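# Balance a bar level on a stand's ridge

## Task

Set the bar across the ridge at the top of the stand so that it sits level there with nothing holding it and remains that way; if the robot is still what keeps it in place at the end, the goal is not met.

## Robot and tools

Robot: two arms, left_arm and right_arm, each with seven revolute joints and a parallel gripper. Cameras: cam_high (896x504, pinhole, overhead view), cam_left_wrist and cam_right_wrist (504x504 fisheye, on the wrists). Reference pictures for the scene can be viewed with show_instructions.

Scene frame: a single shared frame, origin on the table surface midway between the arms, +z up, +x out across the table, and left_arm on the +y side. The names left and right refer to the arms, not to image sides. State lines report each gripper's end_effector_position in metres and end_effector_quat_wxyz; the printed position may be off from reality, increasingly so at long reach. The gripper's fingers point along its own +z and open and close along its y. The reported point is between the pads when closed; fingertips extend about 33 mm past it when closed, about 9 mm when fully open, and move roughly 24 mm farther from the arm as they close, so keep that clearance above surfaces.

execute_actions: argument actions is a list holding zero or one item, plus optional pictures (boolean, whether images come back). An empty list only reports state. A motion item is {"rows": [...], "steps": n} with 1 to 15 rows and steps up to 15 (default 15); each control step is 1/30 s, one row per step, and the final row repeats if rows run short. A wait item is {"steps": n} with n up to 300, measured from the previous result. A refused call moves nothing.

Each row is one flat list of 20 numbers covering both arms, even if only one moves: left_arm first (7 joint targets, then gripper position, force_limit, speed), then right_arm in the same 10-number layout. Joint numbers are absolute target angles in radians, in the same order as Joint positions: waist -2.744 to 2.744, shoulder -1.784 to 1.784, upper arm roll -2.901 to 2.901, elbow -3.042 to -0.152, forearm roll -2.807 to 2.807, wrist pitch 0.544 to 4.517, wrist roll -3.016 to 3.016. Actual stops may differ from these by up to 0.018 rad either way. A target beyond a range end by over 0.018 rad, and farther out than the current angle, gets the call refused; a target past the real stop is clipped there and reported as "joint sent to its limit" (possibly referring to an earlier motion). Missing that line does not prove more travel exists.

Gripper numbers are absolute settings, each in [-1, 1]. position: +1 fully open (140 mm), pads touch near -0.8, -1 closes until blocked. force_limit: squeeze strength, about 14 N at -1, 60 N at 0, 107 N at +1 (parts up to 40 mm wide). speed: about 30 mm/s at -1, 140 at 0, 250 at +1. To keep a gripper unchanged, resend its previous three values; a 0 is a real command.

Motion limits: each step's joint target is held within a lead of the measured angle (0.248 rad for waist, shoulder, upper arm roll, elbow; 0.677 forearm roll; 0.715 wrist pitch; 1.54 wrist roll), and if targets would move the gripper more than 70 mm from where it is, all are scaled back. Large moves therefore take several calls. Arms keep heading to the last row sent between calls until they settle or a step is HELD.

Result lines: Joint positions and Joint velocities per arm (rad, rad/s). object_status: 0 moving, 1 blocked while opening, 2 blocked while closing (a grip), 3 reached target or pads met (thin items may still be held). position_measured is in counts, 3 fully open to 230 pads touching, not linear. Stopped fingers hold until position changes by 0.01 or more or the object yields. To squeeze harder during status 2, raise force_limit and switch position between -1 and -0.98. "joint command not followed" means a clearance check altered or blocked joint targets; HELD marks steps where your row was not delivered in full.

Faults: contact torque reaching a joint's load limit (waist 35, shoulder 35, upper arm roll 32, elbow 30, forearm roll 12, wrist pitch 12, wrist roll 12 N m) or an outside force of 40 N on an arm, tool or held load (weight included) stops that arm for 10 s and cancels the rest of the call. Holding loads heats motors; MOTOR HOT warns, and reaching the limit brakes the arm (OVER-TEMPERATURE FAULT) until it cools.

zoom_image: camera (one of the three names) and region [x0, y0, x1, y1] in that image's pixels, origin top-left, at most 504 by 504; returns a closer view of the latest frame.

finished_scene: scene (integer, the current scene's number) ends and grades the scene irreversibly and gives the next task if any. Replying without a tool call ends everything.

Avoid: knocking or placing anything off the table, dropping or slamming the bar, hard pushes, arm-to-arm contact, and leaving the gripper supporting the bar. Loose objects may be nudged occasionally, so check it settles level on its own before finishing.

Each tool is called as a command line: name --argument value for each argument, lists and objects as JSON in quotes; but a table of rows of numbers goes row by row, as --pt "numbers of a row", without its own name.

Reference images:

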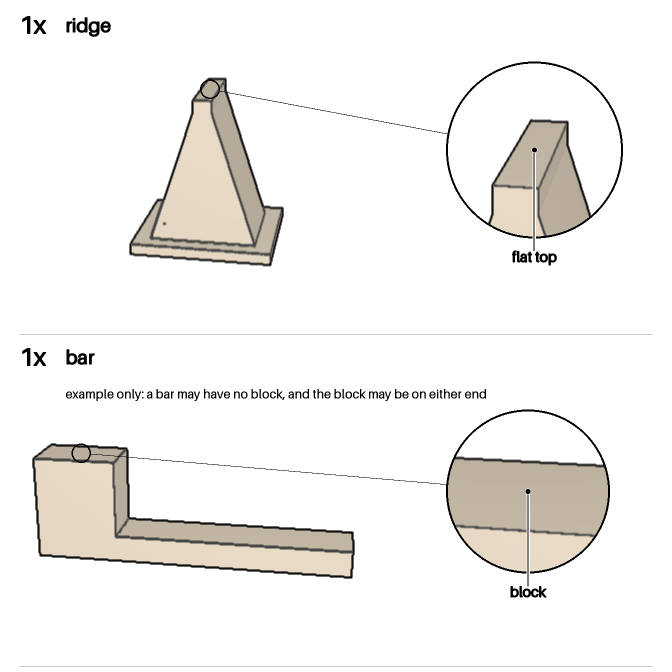

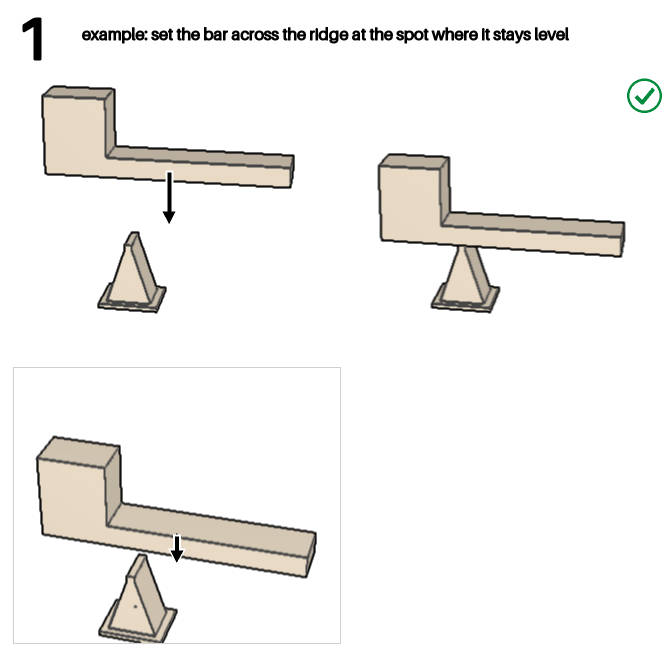

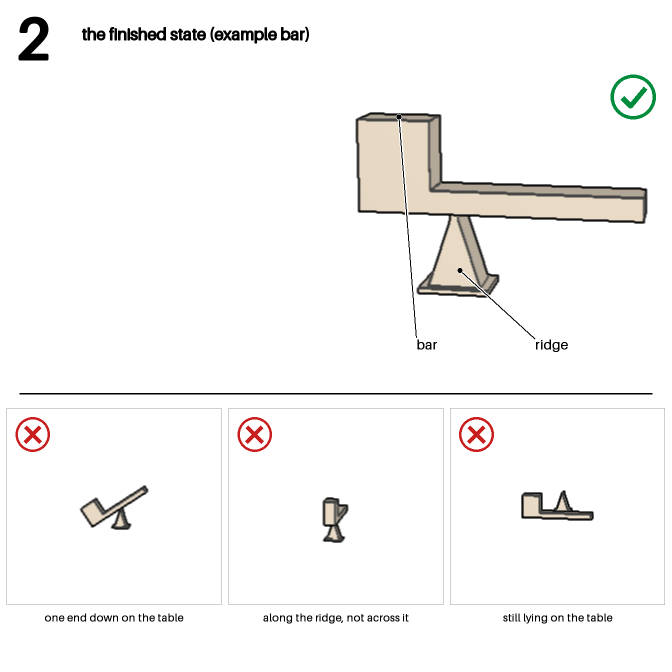

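## Session

execute_actions --actions '[]'

Scene clock: 0.00 s of 4100.00 s.
left_arm: end_effector_position=(+0.5148, +0.3452, +0.2147) position_measured=3 object_status=3 end_effector_quat_wxyz=(-0.096, +0.898, +0.421, +0.085) | right_arm: end_effector_position=(+0.5091, -0.5572, +0.2390) position_measured=3 object_status=3 end_effector_quat_wxyz=(+0.046, +0.871, -0.437, +0.221)
Joint positions: left_arm=[-0.003 -0.04  -0.082 -2.154  0.297  2.119 -2.791] | right_arm=[-0.295 -0.432  0.092 -2.622 -0.35   2.559 -0.511]
Joint velocities: left_arm=[-0.    -0.001  0.001 -0.    -0.001  0.     0.   ] | right_arm=[ 0.001  0.001  0.     0.     0.001 -0.001 -0.   ]

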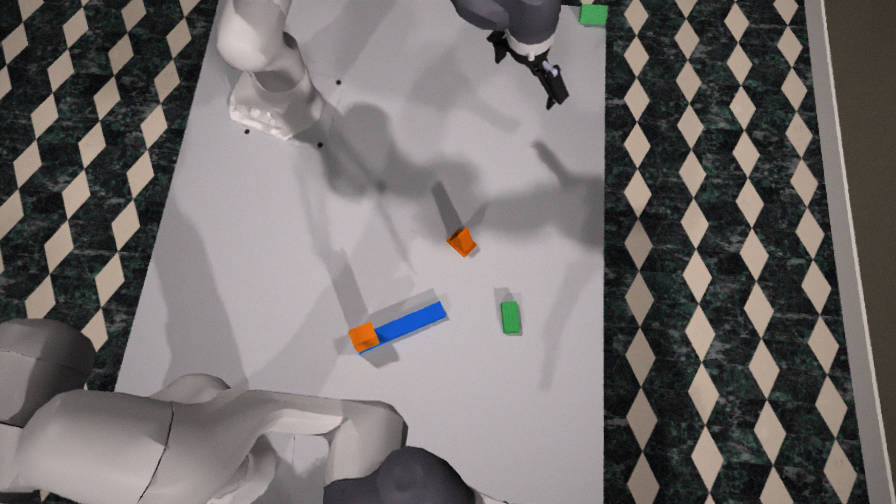

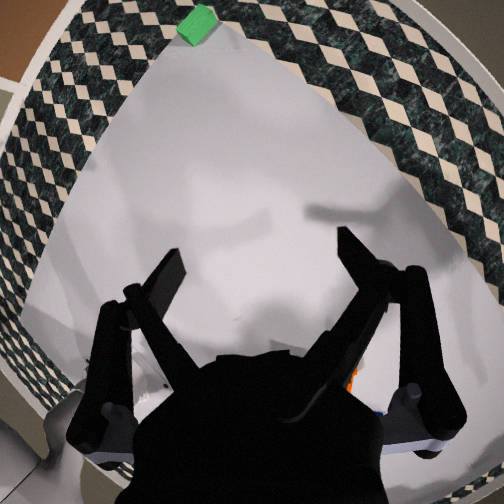

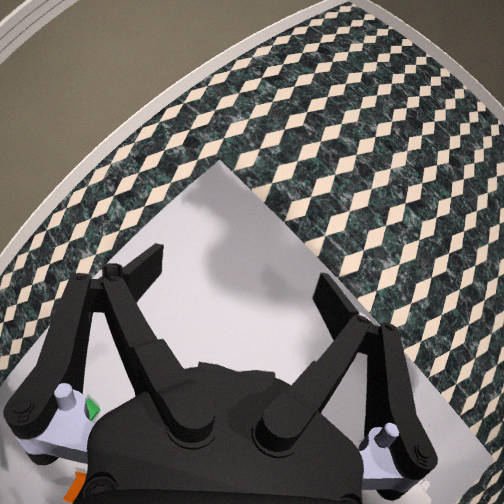

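execute_actions --actions '[{"rows":[[-0.9,-0.1,0,-2.2,0,2.1,-2.4,1,0,0,-0.6,-0.432,0.092,-2.622,-0.35,2.559,-0.511,1,0,0]]}]' --pictures false

execute_actions --actions '[{"steps":60}]'

Scene clock: 7.70 s of 4100.00 s.
left_arm: end_effector_position=(+0.4042, +0.0857, +0.2159) position_measured=3 object_status=3 end_effector_quat_wxyz=(-0.012, +0.983, +0.181, +0.022) | right_arm: end_effector_position=(+0.4544, -0.7009, +0.2392) position_measured=3 object_status=3 end_effector_quat_wxyz=(+0.078, +0.794, -0.564, +0.212)
Joint positions: left_arm=[-0.519 -0.091 -0.004 -2.19   0.055  2.112 -2.589] | right_arm=[-0.597 -0.432  0.088 -2.622 -0.351  2.56  -0.511]
Joint velocities: left_arm=[-1.097 -0.023 -0.018 -0.021 -0.188 -0.004  0.291] | right_arm=[-0.005  0.     0.014 -0.     0.     0.001  0.001]
Steps of this call (steps 1 to 90: nothing new was sent; then 4.20 s passed at rest; steps 91 to 105: all 15 steps of this action). Readings (joint positions | what the end effector reports):
91: left_arm=[-0.027 -0.044 -0.064 -2.159 0.271 2.118 -2.776] | right_arm=[-0.319 -0.432 0.104 -2.622 -0.351 2.561 -0.511] | left_arm position_measured=3 object_status=3 | right_arm position_measured=3 object_status=3
92: left_arm=[-0.057 -0.051 -0.049 -2.165 0.242 2.116 -2.758] | right_arm=[-0.357 -0.432 0.106 -2.622 -0.351 2.561 -0.511] | left_arm position_measured=3 object_status=3 | right_arm position_measured=3 object_status=3
94: left_arm=[-0.122 -0.064 -0.032 -2.173 0.194 2.115 -2.726] | right_arm=[-0.438 -0.432 0.103 -2.622 -0.351 2.561 -0.511] | left_arm position_measured=3 object_status=3 | right_arm position_measured=3 object_status=3
98: left_arm=[-0.261 -0.080 -0.016 -2.183 0.124 2.113 -2.669] | right_arm=[-0.568 -0.432 0.089 -2.622 -0.351 2.560 -0.511] | left_arm position_measured=3 object_status=3 | right_arm position_measured=3 object_status=3
105: the state above

Scene clock: 9.70 s of 4100.00 s.
left_arm: end_effector_position=(+0.2535, -0.0533, +0.2152) position_measured=3 object_status=3 end_effector_quat_wxyz=(+0.001, +0.996, -0.085, +0.002) | right_arm: end_effector_position=(+0.4545, -0.7006, +0.2392) position_measured=3 object_status=3 end_effector_quat_wxyz=(+0.078, +0.794, -0.564, +0.212)
Joint positions: left_arm=[-0.899 -0.099 -0.001 -2.198  0.003  2.104 -2.404] | right_arm=[-0.597 -0.432  0.089 -2.622 -0.351  2.56  -0.511]
Joint velocities: left_arm=[ 0.    -0.    -0.     0.001  0.001 -0.     0.001] | right_arm=[-0.     0.     0.     0.001 -0.001 -0.     0.   ]
Steps of this call (steps 1 to 45: the robot went on to your last target; steps 46 to 60: nothing new was sent). Readings (joint positions | what the end effector reports):
1: left_arm=[-0.558 -0.092 -0.004 -2.191 0.049 2.112 -2.580] | right_arm=[-0.597 -0.432 0.089 -2.622 -0.351 2.560 -0.511] | left_arm position_measured=3 object_status=3 | right_arm position_measured=3 object_status=3
2: left_arm=[-0.596 -0.092 -0.003 -2.191 0.044 2.112 -2.571] | right_arm=[-0.597 -0.432 0.089 -2.622 -0.351 2.560 -0.511] | left_arm position_measured=3 object_status=3 | right_arm position_measured=3 object_status=3
4: left_arm=[-0.674 -0.093 -0.002 -2.192 0.035 2.111 -2.554] | right_arm=[-0.597 -0.432 0.089 -2.622 -0.351 2.560 -0.511] | left_arm position_measured=3 object_status=3 | right_arm position_measured=3 object_status=3
8: left_arm=[-0.827 -0.096 -0.002 -2.195 0.018 2.110 -2.513] | right_arm=[-0.597 -0.432 0.089 -2.622 -0.351 2.560 -0.511] | left_arm position_measured=3 object_status=3 | right_arm position_measured=3 object_status=3
60: the state above
All arms were judged still, so your last target was given up. Only a new action makes them travel on or press farther. Fingers that are still opening or closing keep moving.

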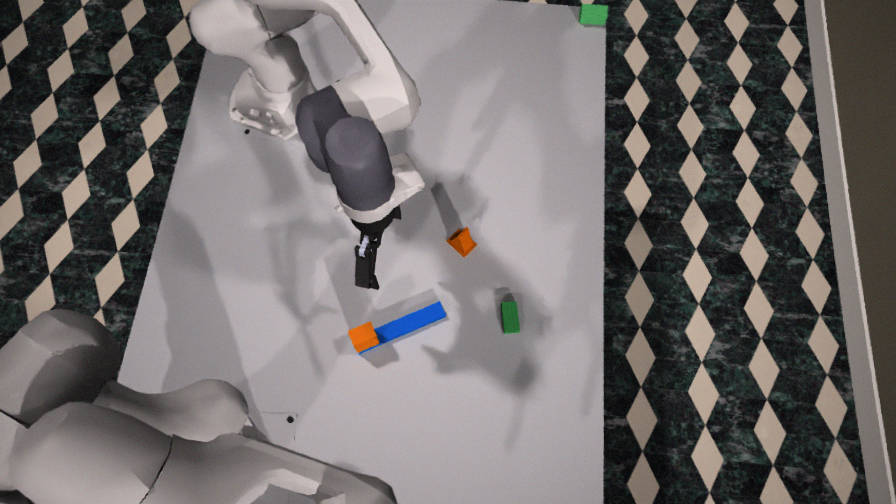

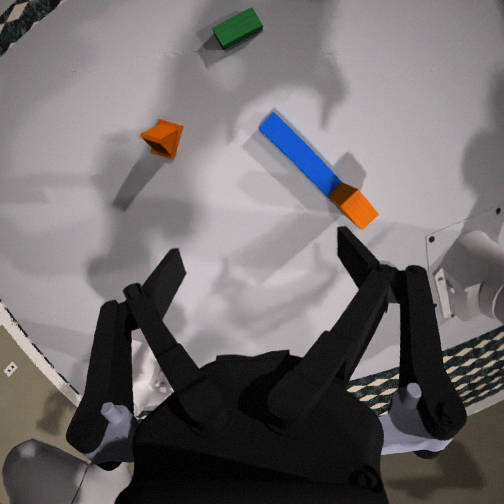

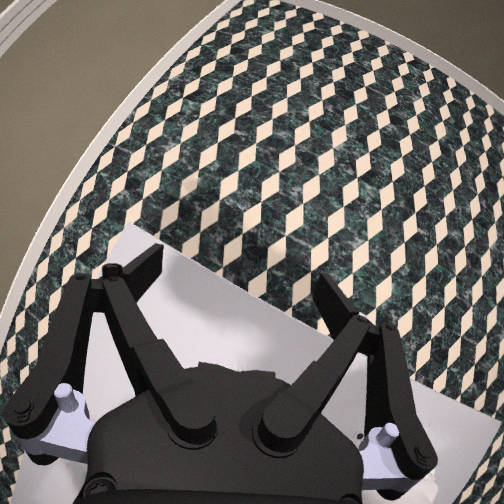

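execute_actions --actions '[{"rows":[[-0.98,0.269,0,-1.993,0,2.262,-0.015,1,0,0,-0.6,-0.432,0.092,-2.622,-0.35,2.559,-0.511,1,0,0]]}]' --pictures false

execute_actions --actions '[{"steps":70}]'

Scene clock: 17.73 s of 4100.00 s.
left_arm: end_effector_position=(+0.2531, -0.1419, +0.1090) position_measured=3 object_status=3 end_effector_quat_wxyz=(+0.002, -0.550, +0.835, +0.014) | right_arm: end_effector_position=(+0.4545, -0.7006, +0.2392) position_measured=3 object_status=3 end_effector_quat_wxyz=(+0.078, +0.794, -0.564, +0.212)
Joint positions: left_arm=[-0.979  0.274 -0.002 -1.999  0.002  2.245 -0.678] | right_arm=[-0.597 -0.432  0.089 -2.622 -0.351  2.56  -0.511]
Joint velocities: left_arm=[ 0.001 -0.05   0.007  0.061 -0.001  0.084  2.183] | right_arm=[ 0.     0.    -0.001  0.001 -0.    -0.    -0.001]
Steps of this call (steps 1 to 90: nothing new was sent; then 4.53 s passed at rest; steps 91 to 105: all 15 steps of this action). Readings (joint positions | what the end effector reports):
91: left_arm=[-0.907 -0.077 0.004 -2.172 0.002 2.111 -2.329] | right_arm=[-0.597 -0.432 0.089 -2.622 -0.351 2.560 -0.511] | left_arm position_measured=3 object_status=3 | right_arm position_measured=3 object_status=3
92: left_arm=[-0.918 -0.035 0.006 -2.130 0.002 2.129 -2.230] | right_arm=[-0.597 -0.432 0.089 -2.622 -0.351 2.560 -0.511] | left_arm position_measured=3 object_status=3 | right_arm position_measured=3 object_status=3
94: left_arm=[-0.940 0.057 0.005 -2.067 0.002 2.162 -2.015] | right_arm=[-0.597 -0.432 0.089 -2.622 -0.351 2.560 -0.511] | left_arm position_measured=3 object_status=3 | right_arm position_measured=3 object_status=3
98: left_arm=[-0.971 0.228 -0.000 -2.012 0.002 2.213 -1.438] | right_arm=[-0.597 -0.432 0.089 -2.622 -0.351 2.560 -0.511] | left_arm position_measured=3 object_status=3 | right_arm position_measured=3 object_status=3
105: the state above

Scene clock: 20.07 s of 4100.00 s.
left_arm: end_effector_position=(+0.2570, -0.1484, +0.1147) position_measured=3 object_status=3 end_effector_quat_wxyz=(-0.000, -0.250, +0.968, +0.003) | right_arm: end_effector_position=(+0.4545, -0.7006, +0.2392) position_measured=3 object_status=3 end_effector_quat_wxyz=(+0.078, +0.794, -0.564, +0.212)
Joint positions: left_arm=[-0.979  0.269 -0.001 -1.995  0.002  2.258 -0.019] | right_arm=[-0.597 -0.432  0.089 -2.622 -0.351  2.56  -0.511]
Joint velocities: left_arm=[-0.     0.    -0.    -0.002 -0.001  0.     0.   ] | right_arm=[-0.     0.    -0.001  0.     0.002 -0.     0.   ]
Steps of this call (steps 1 to 60: the robot went on to your last target; steps 61 to 70: nothing new was sent). Readings (joint positions | what the end effector reports):
1: left_arm=[-0.979 0.272 -0.002 -1.998 0.002 2.247 -0.609] | right_arm=[-0.597 -0.432 0.089 -2.622 -0.351 2.560 -0.511] | left_arm position_measured=3 object_status=3 | right_arm position_measured=3 object_status=3
2: left_arm=[-0.979 0.271 -0.002 -1.996 0.002 2.249 -0.548] | right_arm=[-0.597 -0.432 0.089 -2.622 -0.351 2.560 -0.511] | left_arm position_measured=3 object_status=3 | right_arm position_measured=3 object_status=3
4: left_arm=[-0.979 0.269 -0.001 -1.995 0.002 2.252 -0.444] | right_arm=[-0.597 -0.432 0.089 -2.622 -0.351 2.560 -0.511] | left_arm position_measured=3 object_status=3 | right_arm position_measured=3 object_status=3
8: left_arm=[-0.979 0.269 -0.001 -1.995 0.002 2.255 -0.293] | right_arm=[-0.597 -0.432 0.089 -2.622 -0.351 2.560 -0.511] | left_arm position_measured=3 object_status=3 | right_arm position_measured=3 object_status=3
70: the state above
All arms were judged still, so your last target was given up. Only a new action makes them travel on or press farther. Fingers that are still opening or closing keep moving.

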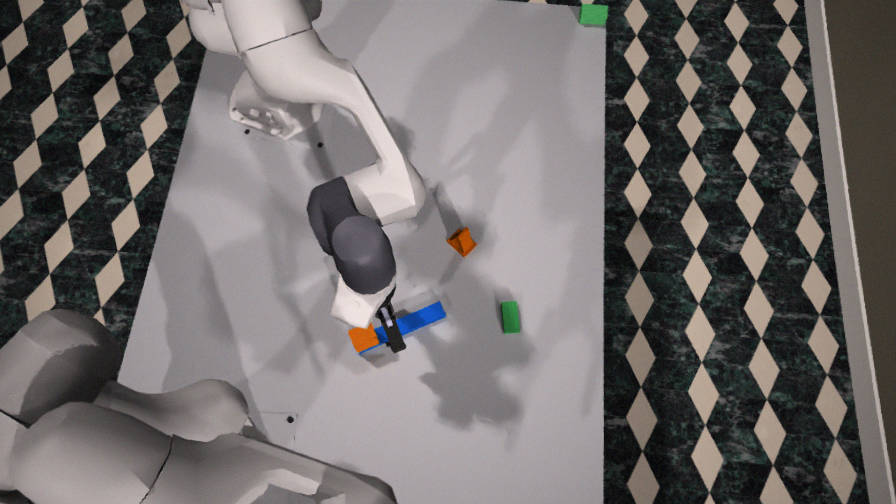

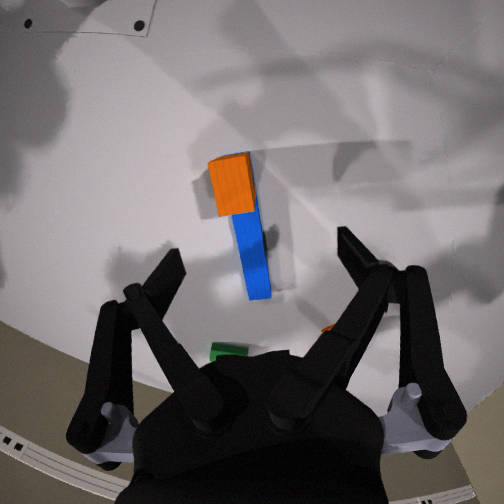

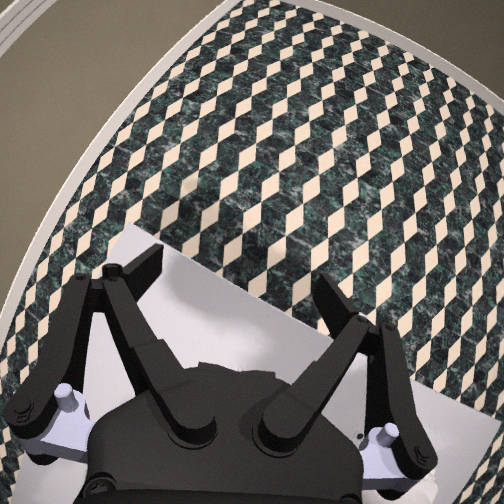

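execute_actions --actions '[{"rows":[[-0.98,0.428,0,-1.97,0,2.4,-0.015,1,0,0,-0.6,-0.432,0.092,-2.622,-0.35,2.559,-0.511,1,0,0]]}]' --pictures false

execute_actions --actions '[{"steps":30}]'

Scene clock: 23.50 s of 4100.00 s.
left_arm: end_effector_position=(+0.2630, -0.1593, +0.0385) position_measured=3 object_status=3 end_effector_quat_wxyz=(-0.001, -0.250, +0.968, +0.007) | right_arm: end_effector_position=(+0.4545, -0.7006, +0.2392) position_measured=3 object_status=3 end_effector_quat_wxyz=(+0.078, +0.794, -0.564, +0.212)
Joint positions: left_arm=[-0.979  0.429 -0.001 -1.972  0.002  2.388 -0.019] | right_arm=[-0.597 -0.432  0.09  -2.622 -0.351  2.56  -0.511]
Joint velocities: left_arm=[ 0.    -0.018  0.001  0.012  0.001  0.053 -0.001] | right_arm=[ 0.     0.001 -0.     0.001  0.001  0.001 -0.001]
Steps of this call (steps 1 to 88: nothing new was sent; steps 89 to 103: all 15 steps of this action). Readings (joint positions | what the end effector reports):
89: left_arm=[-0.979 0.285 -0.001 -1.984 0.002 2.276 -0.019] | right_arm=[-0.597 -0.432 0.090 -2.622 -0.351 2.560 -0.511] | left_arm position_measured=3 object_status=3 | right_arm position_measured=3 object_status=3
90: left_arm=[-0.979 0.318 -0.001 -1.971 0.002 2.301 -0.019] | right_arm=[-0.597 -0.432 0.090 -2.622 -0.351 2.560 -0.511] | left_arm position_measured=3 object_status=3 | right_arm position_measured=3 object_status=3
92: left_arm=[-0.979 0.381 -0.001 -1.969 0.002 2.333 -0.019] | right_arm=[-0.597 -0.432 0.090 -2.622 -0.351 2.560 -0.511] | left_arm position_measured=3 object_status=3 | right_arm position_measured=3 object_status=3
96: left_arm=[-0.979 0.435 -0.001 -1.977 0.002 2.364 -0.019] | right_arm=[-0.597 -0.432 0.090 -2.622 -0.351 2.560 -0.511] | left_arm position_measured=3 object_status=3 | right_arm position_measured=3 object_status=3
103: the state above

Scene clock: 24.50 s of 4100.00 s.
left_arm: end_effector_position=(+0.2643, -0.1618, +0.0397) position_measured=3 object_status=3 end_effector_quat_wxyz=(-0.000, -0.250, +0.968, +0.002) | right_arm: end_effector_position=(+0.4545, -0.7006, +0.2392) position_measured=3 object_status=3 end_effector_quat_wxyz=(+0.078, +0.794, -0.564, +0.212)
Joint positions: left_arm=[-0.979  0.429 -0.001 -1.972  0.002  2.396 -0.019] | right_arm=[-0.597 -0.432  0.09  -2.622 -0.351  2.56  -0.511]
Joint velocities: left_arm=[-0.     0.    -0.001  0.    -0.001  0.001 -0.001] | right_arm=[ 0.    -0.001  0.001  0.001  0.     0.001  0.002]
Steps of this call (steps 1 to 15: the robot went on to your last target; steps 16 to 30: nothing new was sent). Readings (joint positions | what the end effector reports):
1: left_arm=[-0.979 0.429 -0.001 -1.972 0.002 2.389 -0.019] | right_arm=[-0.597 -0.432 0.090 -2.622 -0.351 2.560 -0.511] | left_arm position_measured=3 object_status=3 | right_arm position_measured=3 object_status=3
2: left_arm=[-0.979 0.429 -0.001 -1.972 0.002 2.391 -0.019] | right_arm=[-0.597 -0.432 0.090 -2.622 -0.351 2.560 -0.511] | left_arm position_measured=3 object_status=3 | right_arm position_measured=3 object_status=3
4: left_arm=[-0.979 0.429 -0.001 -1.972 0.002 2.392 -0.019] | right_arm=[-0.597 -0.432 0.090 -2.622 -0.351 2.560 -0.511] | left_arm position_measured=3 object_status=3 | right_arm position_measured=3 object_status=3
8: left_arm=[-0.979 0.429 -0.001 -1.972 0.002 2.394 -0.019] | right_arm=[-0.597 -0.432 0.090 -2.622 -0.351 2.560 -0.511] | left_arm position_measured=3 object_status=3 | right_arm position_measured=3 object_status=3
30: the state above
All arms were judged still, so your last target was given up. Only a new action makes them travel on or press farther. Fingers that are still opening or closing keep moving.

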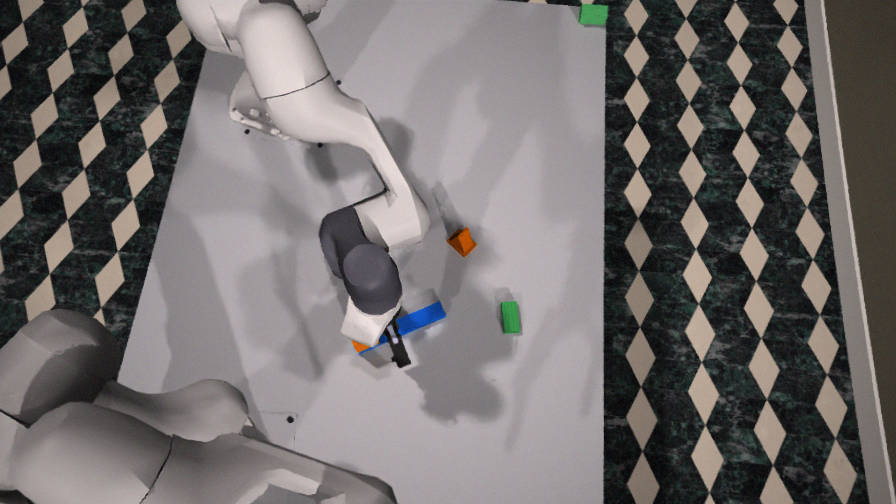

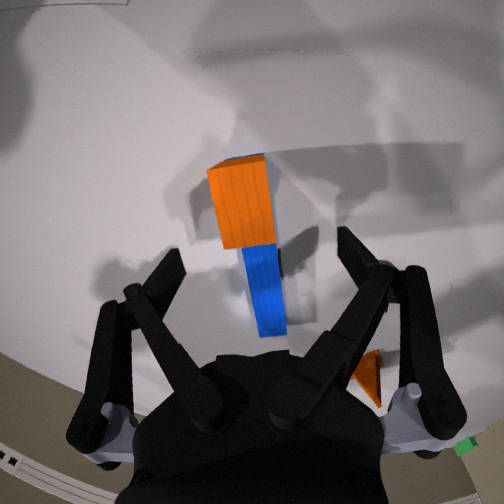

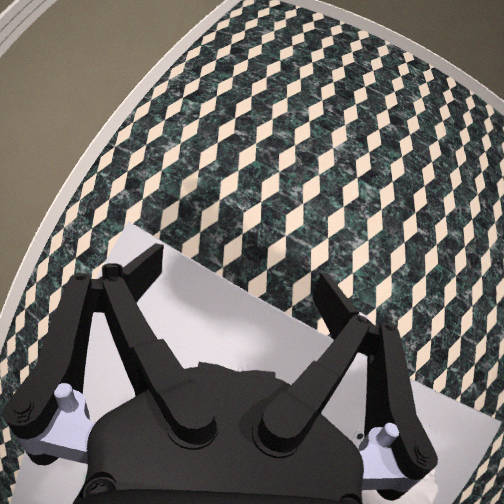

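Near the block edge; roughly the COM. Grip.

execute_actions --actions '[{"rows":[[-0.98,0.435,0,-1.97,0,2.407,-0.015,-1,0,0,-0.6,-0.432,0.092,-2.622,-0.35,2.559,-0.511,1,0,0]]}]' --pictures false

execute_actions --actions '[{"steps":30}]' --pictures false

execute_actions --actions '[{"rows":[[-0.98,0.15,0,-2.0,0,2.15,-0.015,-1,0,0,-0.6,-0.432,0.092,-2.622,-0.35,2.559,-0.511,1,0,0]]}]' --pictures false

execute_actions --actions '[{"steps":30}]'

zoom_image --camera "cam_high" --region '[300,170,540,370]'

Scene clock: 29.37 s of 4100.00 s.
left_arm: end_effector_position=(+0.2646, -0.1625, +0.0371) position_measured=107 object_status=0 end_effector_quat_wxyz=(+0.000, -0.250, +0.968, +0.002) | right_arm: end_effector_position=(+0.4545, -0.7006, +0.2392) position_measured=3 object_status=3 end_effector_quat_wxyz=(+0.078, +0.794, -0.564, +0.212)
Joint positions: left_arm=[-0.979  0.434 -0.001 -1.971  0.002  2.402 -0.019] | right_arm=[-0.597 -0.432  0.09  -2.622 -0.351  2.56  -0.511]
Joint velocities: left_arm=[-0.    -0.001  0.001  0.002 -0.     0.003 -0.002] | right_arm=[-0. -0.  0. -0.  0. -0. -0.]
Steps of this call (steps 1 to 90: nothing new was sent; then 1.37 s passed at rest; steps 91 to 105: all 15 steps of this action). Readings (joint positions | what the end effector reports):
91: left_arm=[-0.979 0.429 -0.001 -1.972 0.002 2.397 -0.019] | right_arm=[-0.597 -0.432 0.090 -2.622 -0.351 2.560 -0.511] | left_arm position_measured=3 object_status=0 | right_arm position_measured=3 object_status=3
92: left_arm=[-0.979 0.430 -0.001 -1.971 0.002 2.398 -0.019] | right_arm=[-0.597 -0.432 0.090 -2.622 -0.351 2.560 -0.511] | left_arm position_measured=8 object_status=0 | right_arm position_measured=3 object_status=3
94: left_arm=[-0.979 0.432 -0.001 -1.971 0.002 2.400 -0.019] | right_arm=[-0.597 -0.432 0.090 -2.622 -0.351 2.560 -0.511] | left_arm position_measured=24 object_status=0 | right_arm position_measured=3 object_status=3
98: left_arm=[-0.979 0.434 -0.001 -1.971 0.002 2.401 -0.019] | right_arm=[-0.597 -0.432 0.090 -2.622 -0.351 2.560 -0.511] | left_arm position_measured=54 object_status=0 | right_arm position_measured=3 object_status=3
105: the state above

Scene clock: 30.37 s of 4100.00 s.
left_arm: end_effector_position=(+0.2648, -0.1628, +0.0373) position_measured=186 object_status=2 end_effector_quat_wxyz=(+0.000, -0.250, +0.968, +0.001) | right_arm: end_effector_position=(+0.4545, -0.7006, +0.2392) position_measured=3 object_status=3 end_effector_quat_wxyz=(+0.078, +0.794, -0.564, +0.212)
Joint positions: left_arm=[-0.979  0.434 -0.001 -1.971  0.002  2.403 -0.019] | right_arm=[-0.597 -0.432  0.09  -2.622 -0.351  2.56  -0.511]
Joint velocities: left_arm=[ 0.001 -0.002  0.    -0.001 -0.001  0.    -0.   ] | right_arm=[-0.    -0.     0.001  0.001  0.001  0.     0.001]
Steps of this call (steps 1 to 15: the robot went on to your last target; steps 16 to 30: nothing new was sent). Readings (joint positions | what the end effector reports):
1: left_arm=[-0.979 0.434 -0.001 -1.971 0.002 2.403 -0.019] | right_arm=[-0.597 -0.432 0.090 -2.622 -0.351 2.560 -0.511] | left_arm position_measured=115 object_status=0 | right_arm position_measured=3 object_status=3
2: left_arm=[-0.979 0.434 -0.001 -1.971 0.002 2.403 -0.019] | right_arm=[-0.597 -0.432 0.090 -2.622 -0.351 2.560 -0.511] | left_arm position_measured=122 object_status=0 | right_arm position_measured=3 object_status=3
4: left_arm=[-0.979 0.434 -0.001 -1.971 0.002 2.403 -0.019] | right_arm=[-0.597 -0.432 0.090 -2.622 -0.351 2.560 -0.511] | left_arm position_measured=138 object_status=0 | right_arm position_measured=3 object_status=3
8: left_arm=[-0.979 0.434 -0.001 -1.971 0.002 2.403 -0.019] | right_arm=[-0.597 -0.432 0.090 -2.622 -0.351 2.560 -0.511] | left_arm position_measured=168 object_status=0 | right_arm position_measured=3 object_status=3
30: the state above
All arms were judged still, so your last target was given up. Only a new action makes them travel on or press farther. Fingers that are still opening or closing keep moving.

Scene clock: 30.87 s of 4100.00 s.
left_arm: end_effector_position=(+0.2552, -0.1445, +0.1794) position_measured=186 object_status=2 end_effector_quat_wxyz=(+0.004, -0.250, +0.968, -0.015) | right_arm: end_effector_position=(+0.4545, -0.7006, +0.2392) position_measured=3 object_status=3 end_effector_quat_wxyz=(+0.078, +0.794, -0.564, +0.212)
Joint positions: left_arm=[-0.979  0.147 -0.001 -1.996  0.002  2.175 -0.019] | right_arm=[-0.597 -0.432  0.09  -2.622 -0.351  2.56  -0.511]
Joint velocities: left_arm=[-0.001  0.062  0.    -0.048  0.001 -0.138  0.001] | right_arm=[-0.001  0.002  0.     0.001 -0.     0.001 -0.   ]
Steps of this call (steps 1 to 15: all 15 steps of this action). Readings (joint positions | what the end effector reports):
1: left_arm=[-0.979 0.422 -0.001 -1.979 0.002 2.383 -0.019] | right_arm=[-0.597 -0.432 0.090 -2.622 -0.351 2.560 -0.511] | left_arm position_measured=186 object_status=2 | right_arm position_measured=3 object_status=3
2: left_arm=[-0.979 0.391 -0.001 -1.992 0.002 2.356 -0.019] | right_arm=[-0.597 -0.432 0.090 -2.622 -0.351 2.560 -0.511] | left_arm position_measured=186 object_status=2 | right_arm position_measured=3 object_status=3
4: left_arm=[-0.979 0.319 -0.001 -1.999 0.002 2.313 -0.019] | right_arm=[-0.597 -0.432 0.090 -2.622 -0.351 2.560 -0.511] | left_arm position_measured=186 object_status=2 | right_arm position_measured=3 object_status=3
8: left_arm=[-0.979 0.176 -0.001 -1.994 0.002 2.232 -0.019] | right_arm=[-0.597 -0.432 0.090 -2.622 -0.351 2.560 -0.511] | left_arm position_measured=186 object_status=2 | right_arm position_measured=3 object_status=3
15: the state above

Scene clock: 31.87 s of 4100.00 s.
left_arm: end_effector_position=(+0.2510, -0.1364, +0.1731) position_measured=186 object_status=2 end_effector_quat_wxyz=(+0.001, -0.251, +0.968, -0.001) | right_arm: end_effector_position=(+0.4545, -0.7006, +0.2392) position_measured=3 object_status=3 end_effector_quat_wxyz=(+0.078, +0.794, -0.564, +0.212)
Joint positions: left_arm=[-0.979  0.151 -0.001 -2.     0.002  2.153 -0.019] | right_arm=[-0.597 -0.432  0.09  -2.622 -0.351  2.56  -0.511]
Joint velocities: left_arm=[-0.001 -0.    -0.    -0.001  0.    -0.001  0.   ] | right_arm=[-0.     0.002 -0.001  0.    -0.     0.     0.   ]
Steps of this call (steps 1 to 30: the robot went on to your last target). Readings (joint positions | what the end effector reports):
1: left_arm=[-0.979 0.149 -0.001 -1.998 0.002 2.171 -0.019] | right_arm=[-0.597 -0.432 0.090 -2.622 -0.351 2.560 -0.511] | left_arm position_measured=186 object_status=2 | right_arm position_measured=3 object_status=3
2: left_arm=[-0.979 0.150 -0.001 -1.999 0.002 2.167 -0.019] | right_arm=[-0.597 -0.432 0.090 -2.622 -0.351 2.560 -0.511] | left_arm position_measured=186 object_status=2 | right_arm position_measured=3 object_status=3
4: left_arm=[-0.979 0.151 -0.001 -2.000 0.002 2.162 -0.019] | right_arm=[-0.597 -0.432 0.090 -2.622 -0.351 2.560 -0.511] | left_arm position_measured=186 object_status=2 | right_arm position_measured=3 object_status=3
8: left_arm=[-0.979 0.151 -0.001 -2.000 0.002 2.157 -0.019] | right_arm=[-0.597 -0.432 0.090 -2.622 -0.351 2.560 -0.511] | left_arm position_measured=186 object_status=2 | right_arm position_measured=3 object_status=3
30: the state above
All arms were judged still, so your last target was given up. Only a new action makes them travel on or press farther. Fingers that are still opening or closing keep moving.

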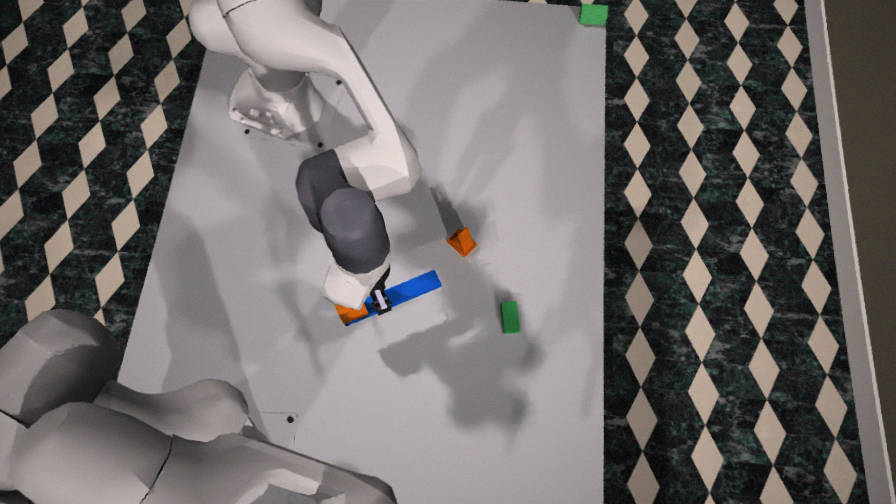

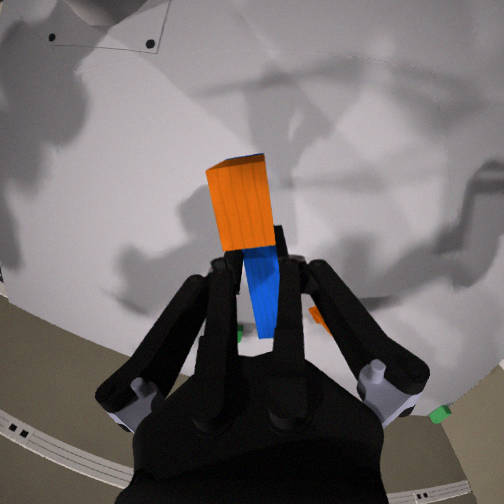

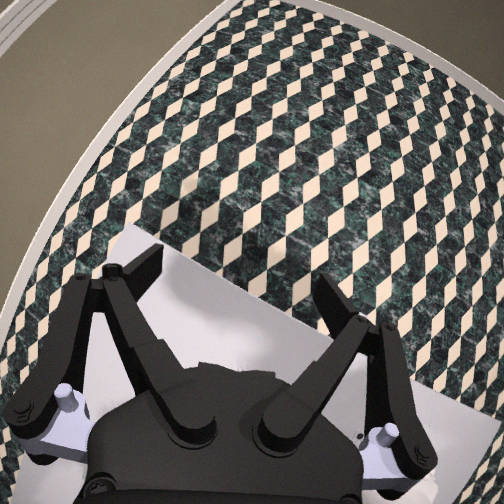

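Region (300, 170, 540, 370) of cam_high's 896x504 image, scaled by 2.100, with more detail than that image has.

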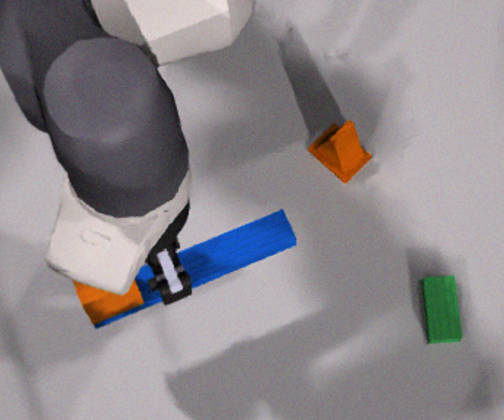

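execute_actions --actions '[{"rows":[[-0.565,0.03,0,-2.234,0,2.264,-1.49,-1,0,0,-0.6,-0.432,0.092,-2.622,-0.35,2.559,-0.511,1,0,0]]}]' --pictures false

execute_actions --actions '[{"steps":60}]'

zoom_image --camera "cam_high" --region '[340,120,580,320]'

Scene clock: 40.17 s of 4100.00 s.
left_arm: end_effector_position=(+0.3912, +0.0615, +0.1433) position_measured=186 object_status=2 end_effector_quat_wxyz=(-0.001, +0.819, -0.574, -0.011) | right_arm: end_effector_position=(+0.4545, -0.7006, +0.2392) position_measured=3 object_status=3 end_effector_quat_wxyz=(+0.078, +0.794, -0.564, +0.212)
Joint positions: left_arm=[-0.566  0.036  0.013 -2.229  0.002  2.243 -1.005] | right_arm=[-0.597 -0.432  0.09  -2.622 -0.351  2.56  -0.511]
Joint velocities: left_arm=[ 0.101 -0.04  -0.015 -0.056  0.002  0.089 -1.597] | right_arm=[-0.001 -0.     0.    -0.     0.     0.002 -0.   ]
Steps of this call (steps 1 to 90: nothing new was sent; then 4.80 s passed at rest; steps 91 to 105: all 15 steps of this action). Readings (joint positions | what the end effector reports):
91: left_arm=[-0.962 0.140 -0.013 -2.021 0.002 2.164 -0.073] | right_arm=[-0.597 -0.432 0.090 -2.622 -0.351 2.560 -0.511] | left_arm position_measured=186 object_status=2 | right_arm position_measured=3 object_status=3
92: left_arm=[-0.936 0.123 -0.019 -2.051 0.002 2.170 -0.138] | right_arm=[-0.597 -0.432 0.090 -2.622 -0.351 2.560 -0.511] | left_arm position_measured=186 object_status=2 | right_arm position_measured=3 object_status=3
94: left_arm=[-0.874 0.100 -0.020 -2.099 0.002 2.183 -0.259] | right_arm=[-0.597 -0.432 0.090 -2.622 -0.351 2.560 -0.511] | left_arm position_measured=186 object_status=2 | right_arm position_measured=3 object_status=3
98: left_arm=[-0.731 0.069 -0.012 -2.166 0.002 2.205 -0.493] | right_arm=[-0.597 -0.432 0.090 -2.622 -0.351 2.560 -0.511] | left_arm position_measured=186 object_status=2 | right_arm position_measured=3 object_status=3
105: the state above

Scene clock: 42.17 s of 4100.00 s.
left_arm: end_effector_position=(+0.3908, +0.0550, +0.1445) position_measured=186 object_status=2 end_effector_quat_wxyz=(-0.002, +0.930, -0.367, -0.003) | right_arm: end_effector_position=(+0.4545, -0.7006, +0.2392) position_measured=3 object_status=3 end_effector_quat_wxyz=(+0.078, +0.794, -0.564, +0.212)
Joint positions: left_arm=[-0.564  0.033  0.001 -2.233  0.002  2.259 -1.486] | right_arm=[-0.597 -0.432  0.09  -2.622 -0.351  2.56  -0.511]
Joint velocities: left_arm=[-0.001 -0.002 -0.    -0.002  0.001 -0.    -0.002] | right_arm=[-0.001 -0.    -0.001  0.    -0.001 -0.001 -0.001]
Steps of this call (steps 1 to 60: the robot went on to your last target). Readings (joint positions | what the end effector reports):
1: left_arm=[-0.564 0.035 0.012 -2.231 0.002 2.246 -1.055] | right_arm=[-0.597 -0.432 0.090 -2.622 -0.351 2.560 -0.511] | left_arm position_measured=186 object_status=2 | right_arm position_measured=3 object_status=3
2: left_arm=[-0.564 0.034 0.010 -2.231 0.002 2.248 -1.099] | right_arm=[-0.597 -0.432 0.090 -2.622 -0.351 2.560 -0.511] | left_arm position_measured=186 object_status=2 | right_arm position_measured=3 object_status=3
4: left_arm=[-0.564 0.033 0.005 -2.232 0.002 2.252 -1.176] | right_arm=[-0.597 -0.432 0.090 -2.622 -0.351 2.560 -0.511] | left_arm position_measured=186 object_status=2 | right_arm position_measured=3 object_status=3
8: left_arm=[-0.564 0.033 0.001 -2.233 0.002 2.256 -1.286] | right_arm=[-0.597 -0.432 0.090 -2.622 -0.351 2.560 -0.511] | left_arm position_measured=186 object_status=2 | right_arm position_measured=3 object_status=3
60: the state above
All arms were judged still, so your last target was given up. Only a new action makes them travel on or press farther. Fingers that are still opening or closing keep moving.

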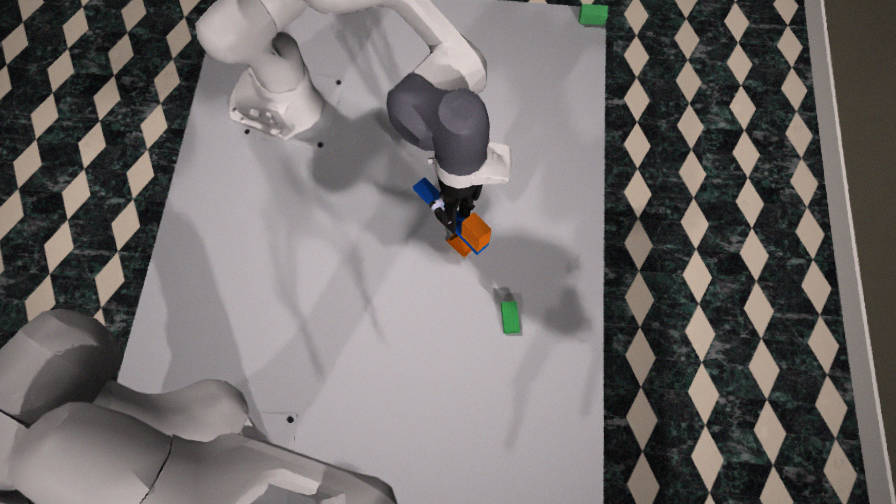

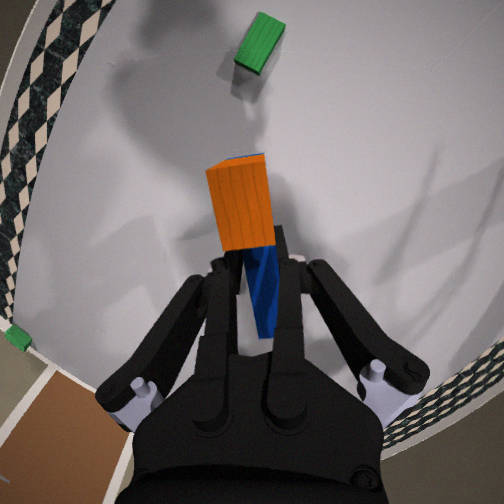

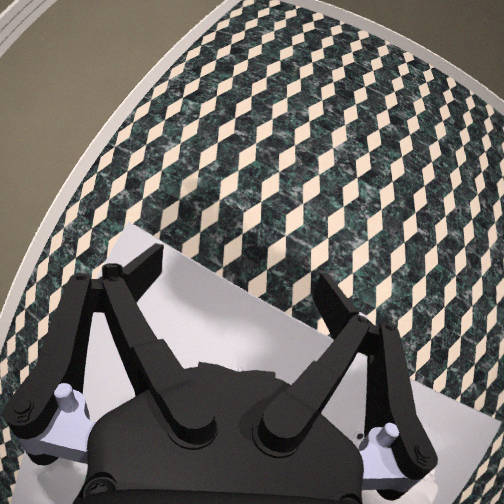

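Region (340, 120, 580, 320) of cam_high's 896x504 image, scaled by 2.100, with more detail than that image has.

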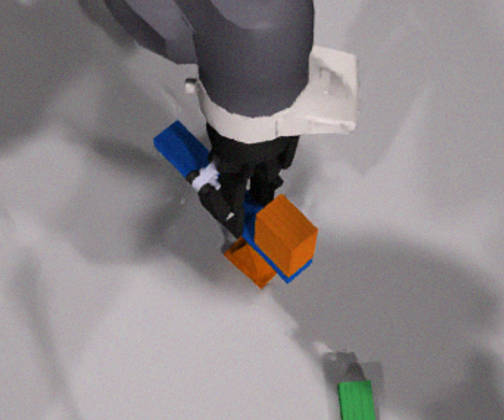

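execute_actions --actions '[{"rows":[[-0.465,0.084,0,-2.266,0,2.35,-1.39,-1,0,0,-0.6,-0.432,0.092,-2.622,-0.35,2.559,-0.511,1,0,0]]}]' --pictures false

execute_actions --actions '[{"steps":30}]'

zoom_image --camera "cam_high" --region '[380,150,560,300]'

Scene clock: 46.03 s of 4100.00 s.
left_arm: end_effector_position=(+0.4183, +0.0991, +0.1085) position_measured=186 object_status=2 end_effector_quat_wxyz=(-0.002, +0.935, -0.355, -0.007) | right_arm: end_effector_position=(+0.4545, -0.7006, +0.2392) position_measured=3 object_status=3 end_effector_quat_wxyz=(+0.078, +0.794, -0.564, +0.212)
Joint positions: left_arm=[-0.465  0.087  0.001 -2.267  0.002  2.34  -1.412] | right_arm=[-0.597 -0.432  0.09  -2.622 -0.351  2.56  -0.511]
Joint velocities: left_arm=[-0.002 -0.    -0.002 -0.001  0.001  0.029  0.061] | right_arm=[-0.    -0.    -0.     0.    -0.    -0.    -0.001]
Steps of this call (steps 1 to 90: nothing new was sent; then 0.37 s passed at rest; steps 91 to 105: all 15 steps of this action). Readings (joint positions | what the end effector reports):
91: left_arm=[-0.548 0.036 -0.009 -2.236 0.002 2.273 -1.478] | right_arm=[-0.597 -0.432 0.090 -2.622 -0.351 2.560 -0.511] | left_arm position_measured=186 object_status=2 | right_arm position_measured=3 object_status=3
92: left_arm=[-0.526 0.047 -0.012 -2.242 0.002 2.287 -1.470] | right_arm=[-0.597 -0.432 0.090 -2.622 -0.351 2.560 -0.511] | left_arm position_measured=186 object_status=2 | right_arm position_measured=3 object_status=3
94: left_arm=[-0.491 0.070 -0.003 -2.255 0.002 2.306 -1.455] | right_arm=[-0.597 -0.432 0.090 -2.622 -0.351 2.560 -0.511] | left_arm position_measured=186 object_status=2 | right_arm position_measured=3 object_status=3
98: left_arm=[-0.466 0.088 0.006 -2.267 0.002 2.325 -1.433] | right_arm=[-0.597 -0.432 0.090 -2.622 -0.351 2.560 -0.511] | left_arm position_measured=186 object_status=2 | right_arm position_measured=3 object_status=3
105: the state above

Scene clock: 47.03 s of 4100.00 s.
left_arm: end_effector_position=(+0.4195, +0.0982, +0.1089) position_measured=186 object_status=2 end_effector_quat_wxyz=(-0.002, +0.932, -0.363, -0.004) | right_arm: end_effector_position=(+0.4545, -0.7006, +0.2392) position_measured=3 object_status=3 end_effector_quat_wxyz=(+0.078, +0.794, -0.564, +0.212)
Joint positions: left_arm=[-0.465  0.087  0.001 -2.267  0.002  2.345 -1.394] | right_arm=[-0.597 -0.432  0.09  -2.622 -0.351  2.56  -0.511]
Joint velocities: left_arm=[-0.001  0.001  0.     0.001  0.    -0.     0.001] | right_arm=[-0.001  0.    -0.    -0.001  0.     0.     0.001]
Steps of this call (steps 1 to 30: the robot went on to your last target). Readings (joint positions | what the end effector reports):
1: left_arm=[-0.465 0.087 0.001 -2.267 0.002 2.341 -1.410] | right_arm=[-0.597 -0.432 0.090 -2.622 -0.351 2.560 -0.511] | left_arm position_measured=186 object_status=2 | right_arm position_measured=3 object_status=3
2: left_arm=[-0.465 0.087 0.001 -2.267 0.002 2.342 -1.409] | right_arm=[-0.597 -0.432 0.090 -2.622 -0.351 2.560 -0.511] | left_arm position_measured=186 object_status=2 | right_arm position_measured=3 object_status=3
4: left_arm=[-0.465 0.087 0.001 -2.267 0.002 2.343 -1.406] | right_arm=[-0.597 -0.432 0.090 -2.622 -0.351 2.560 -0.511] | left_arm position_measured=186 object_status=2 | right_arm position_measured=3 object_status=3
8: left_arm=[-0.465 0.087 0.001 -2.267 0.002 2.344 -1.401] | right_arm=[-0.597 -0.432 0.090 -2.622 -0.351 2.560 -0.511] | left_arm position_measured=186 object_status=2 | right_arm position_measured=3 object_status=3
30: the state above
All arms were judged still, so your last target was given up. Only a new action makes them travel on or press farther. Fingers that are still opening or closing keep moving.

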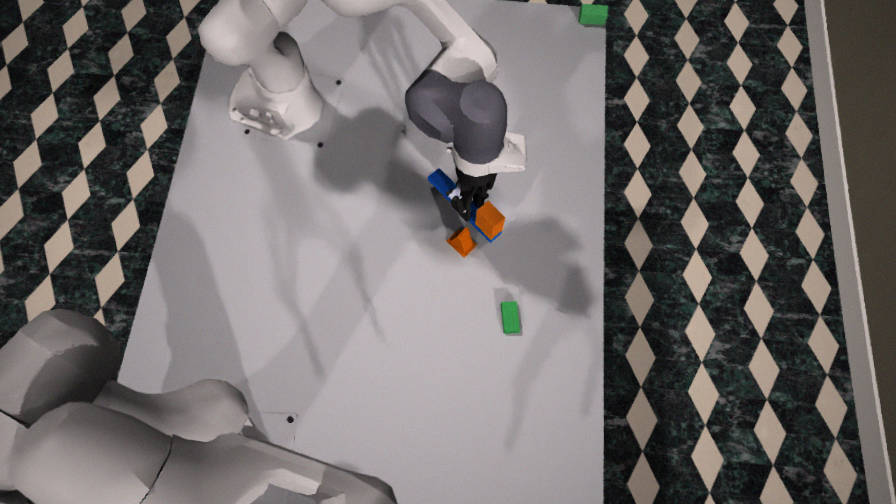

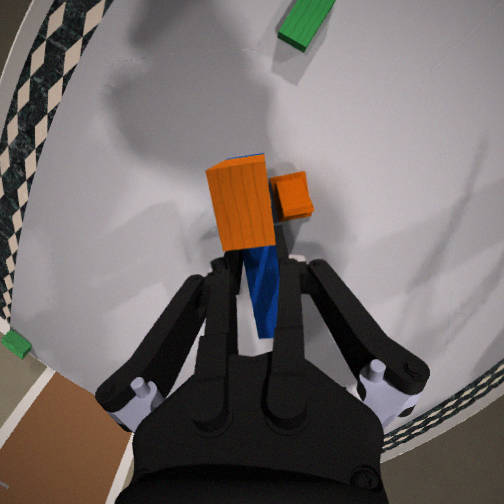

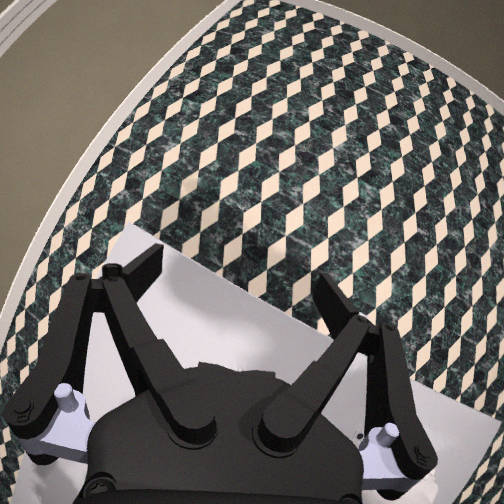

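Region (380, 150, 560, 300) of cam_high's 896x504 image, scaled by 2.800, with more detail than that image has.

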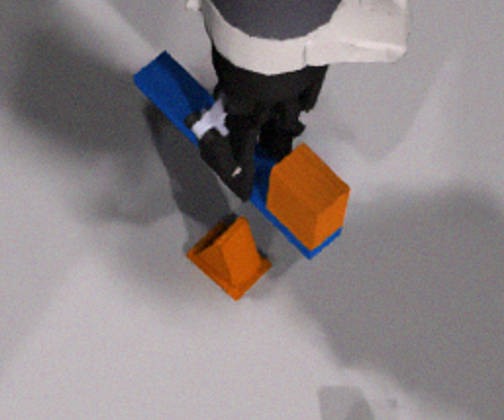

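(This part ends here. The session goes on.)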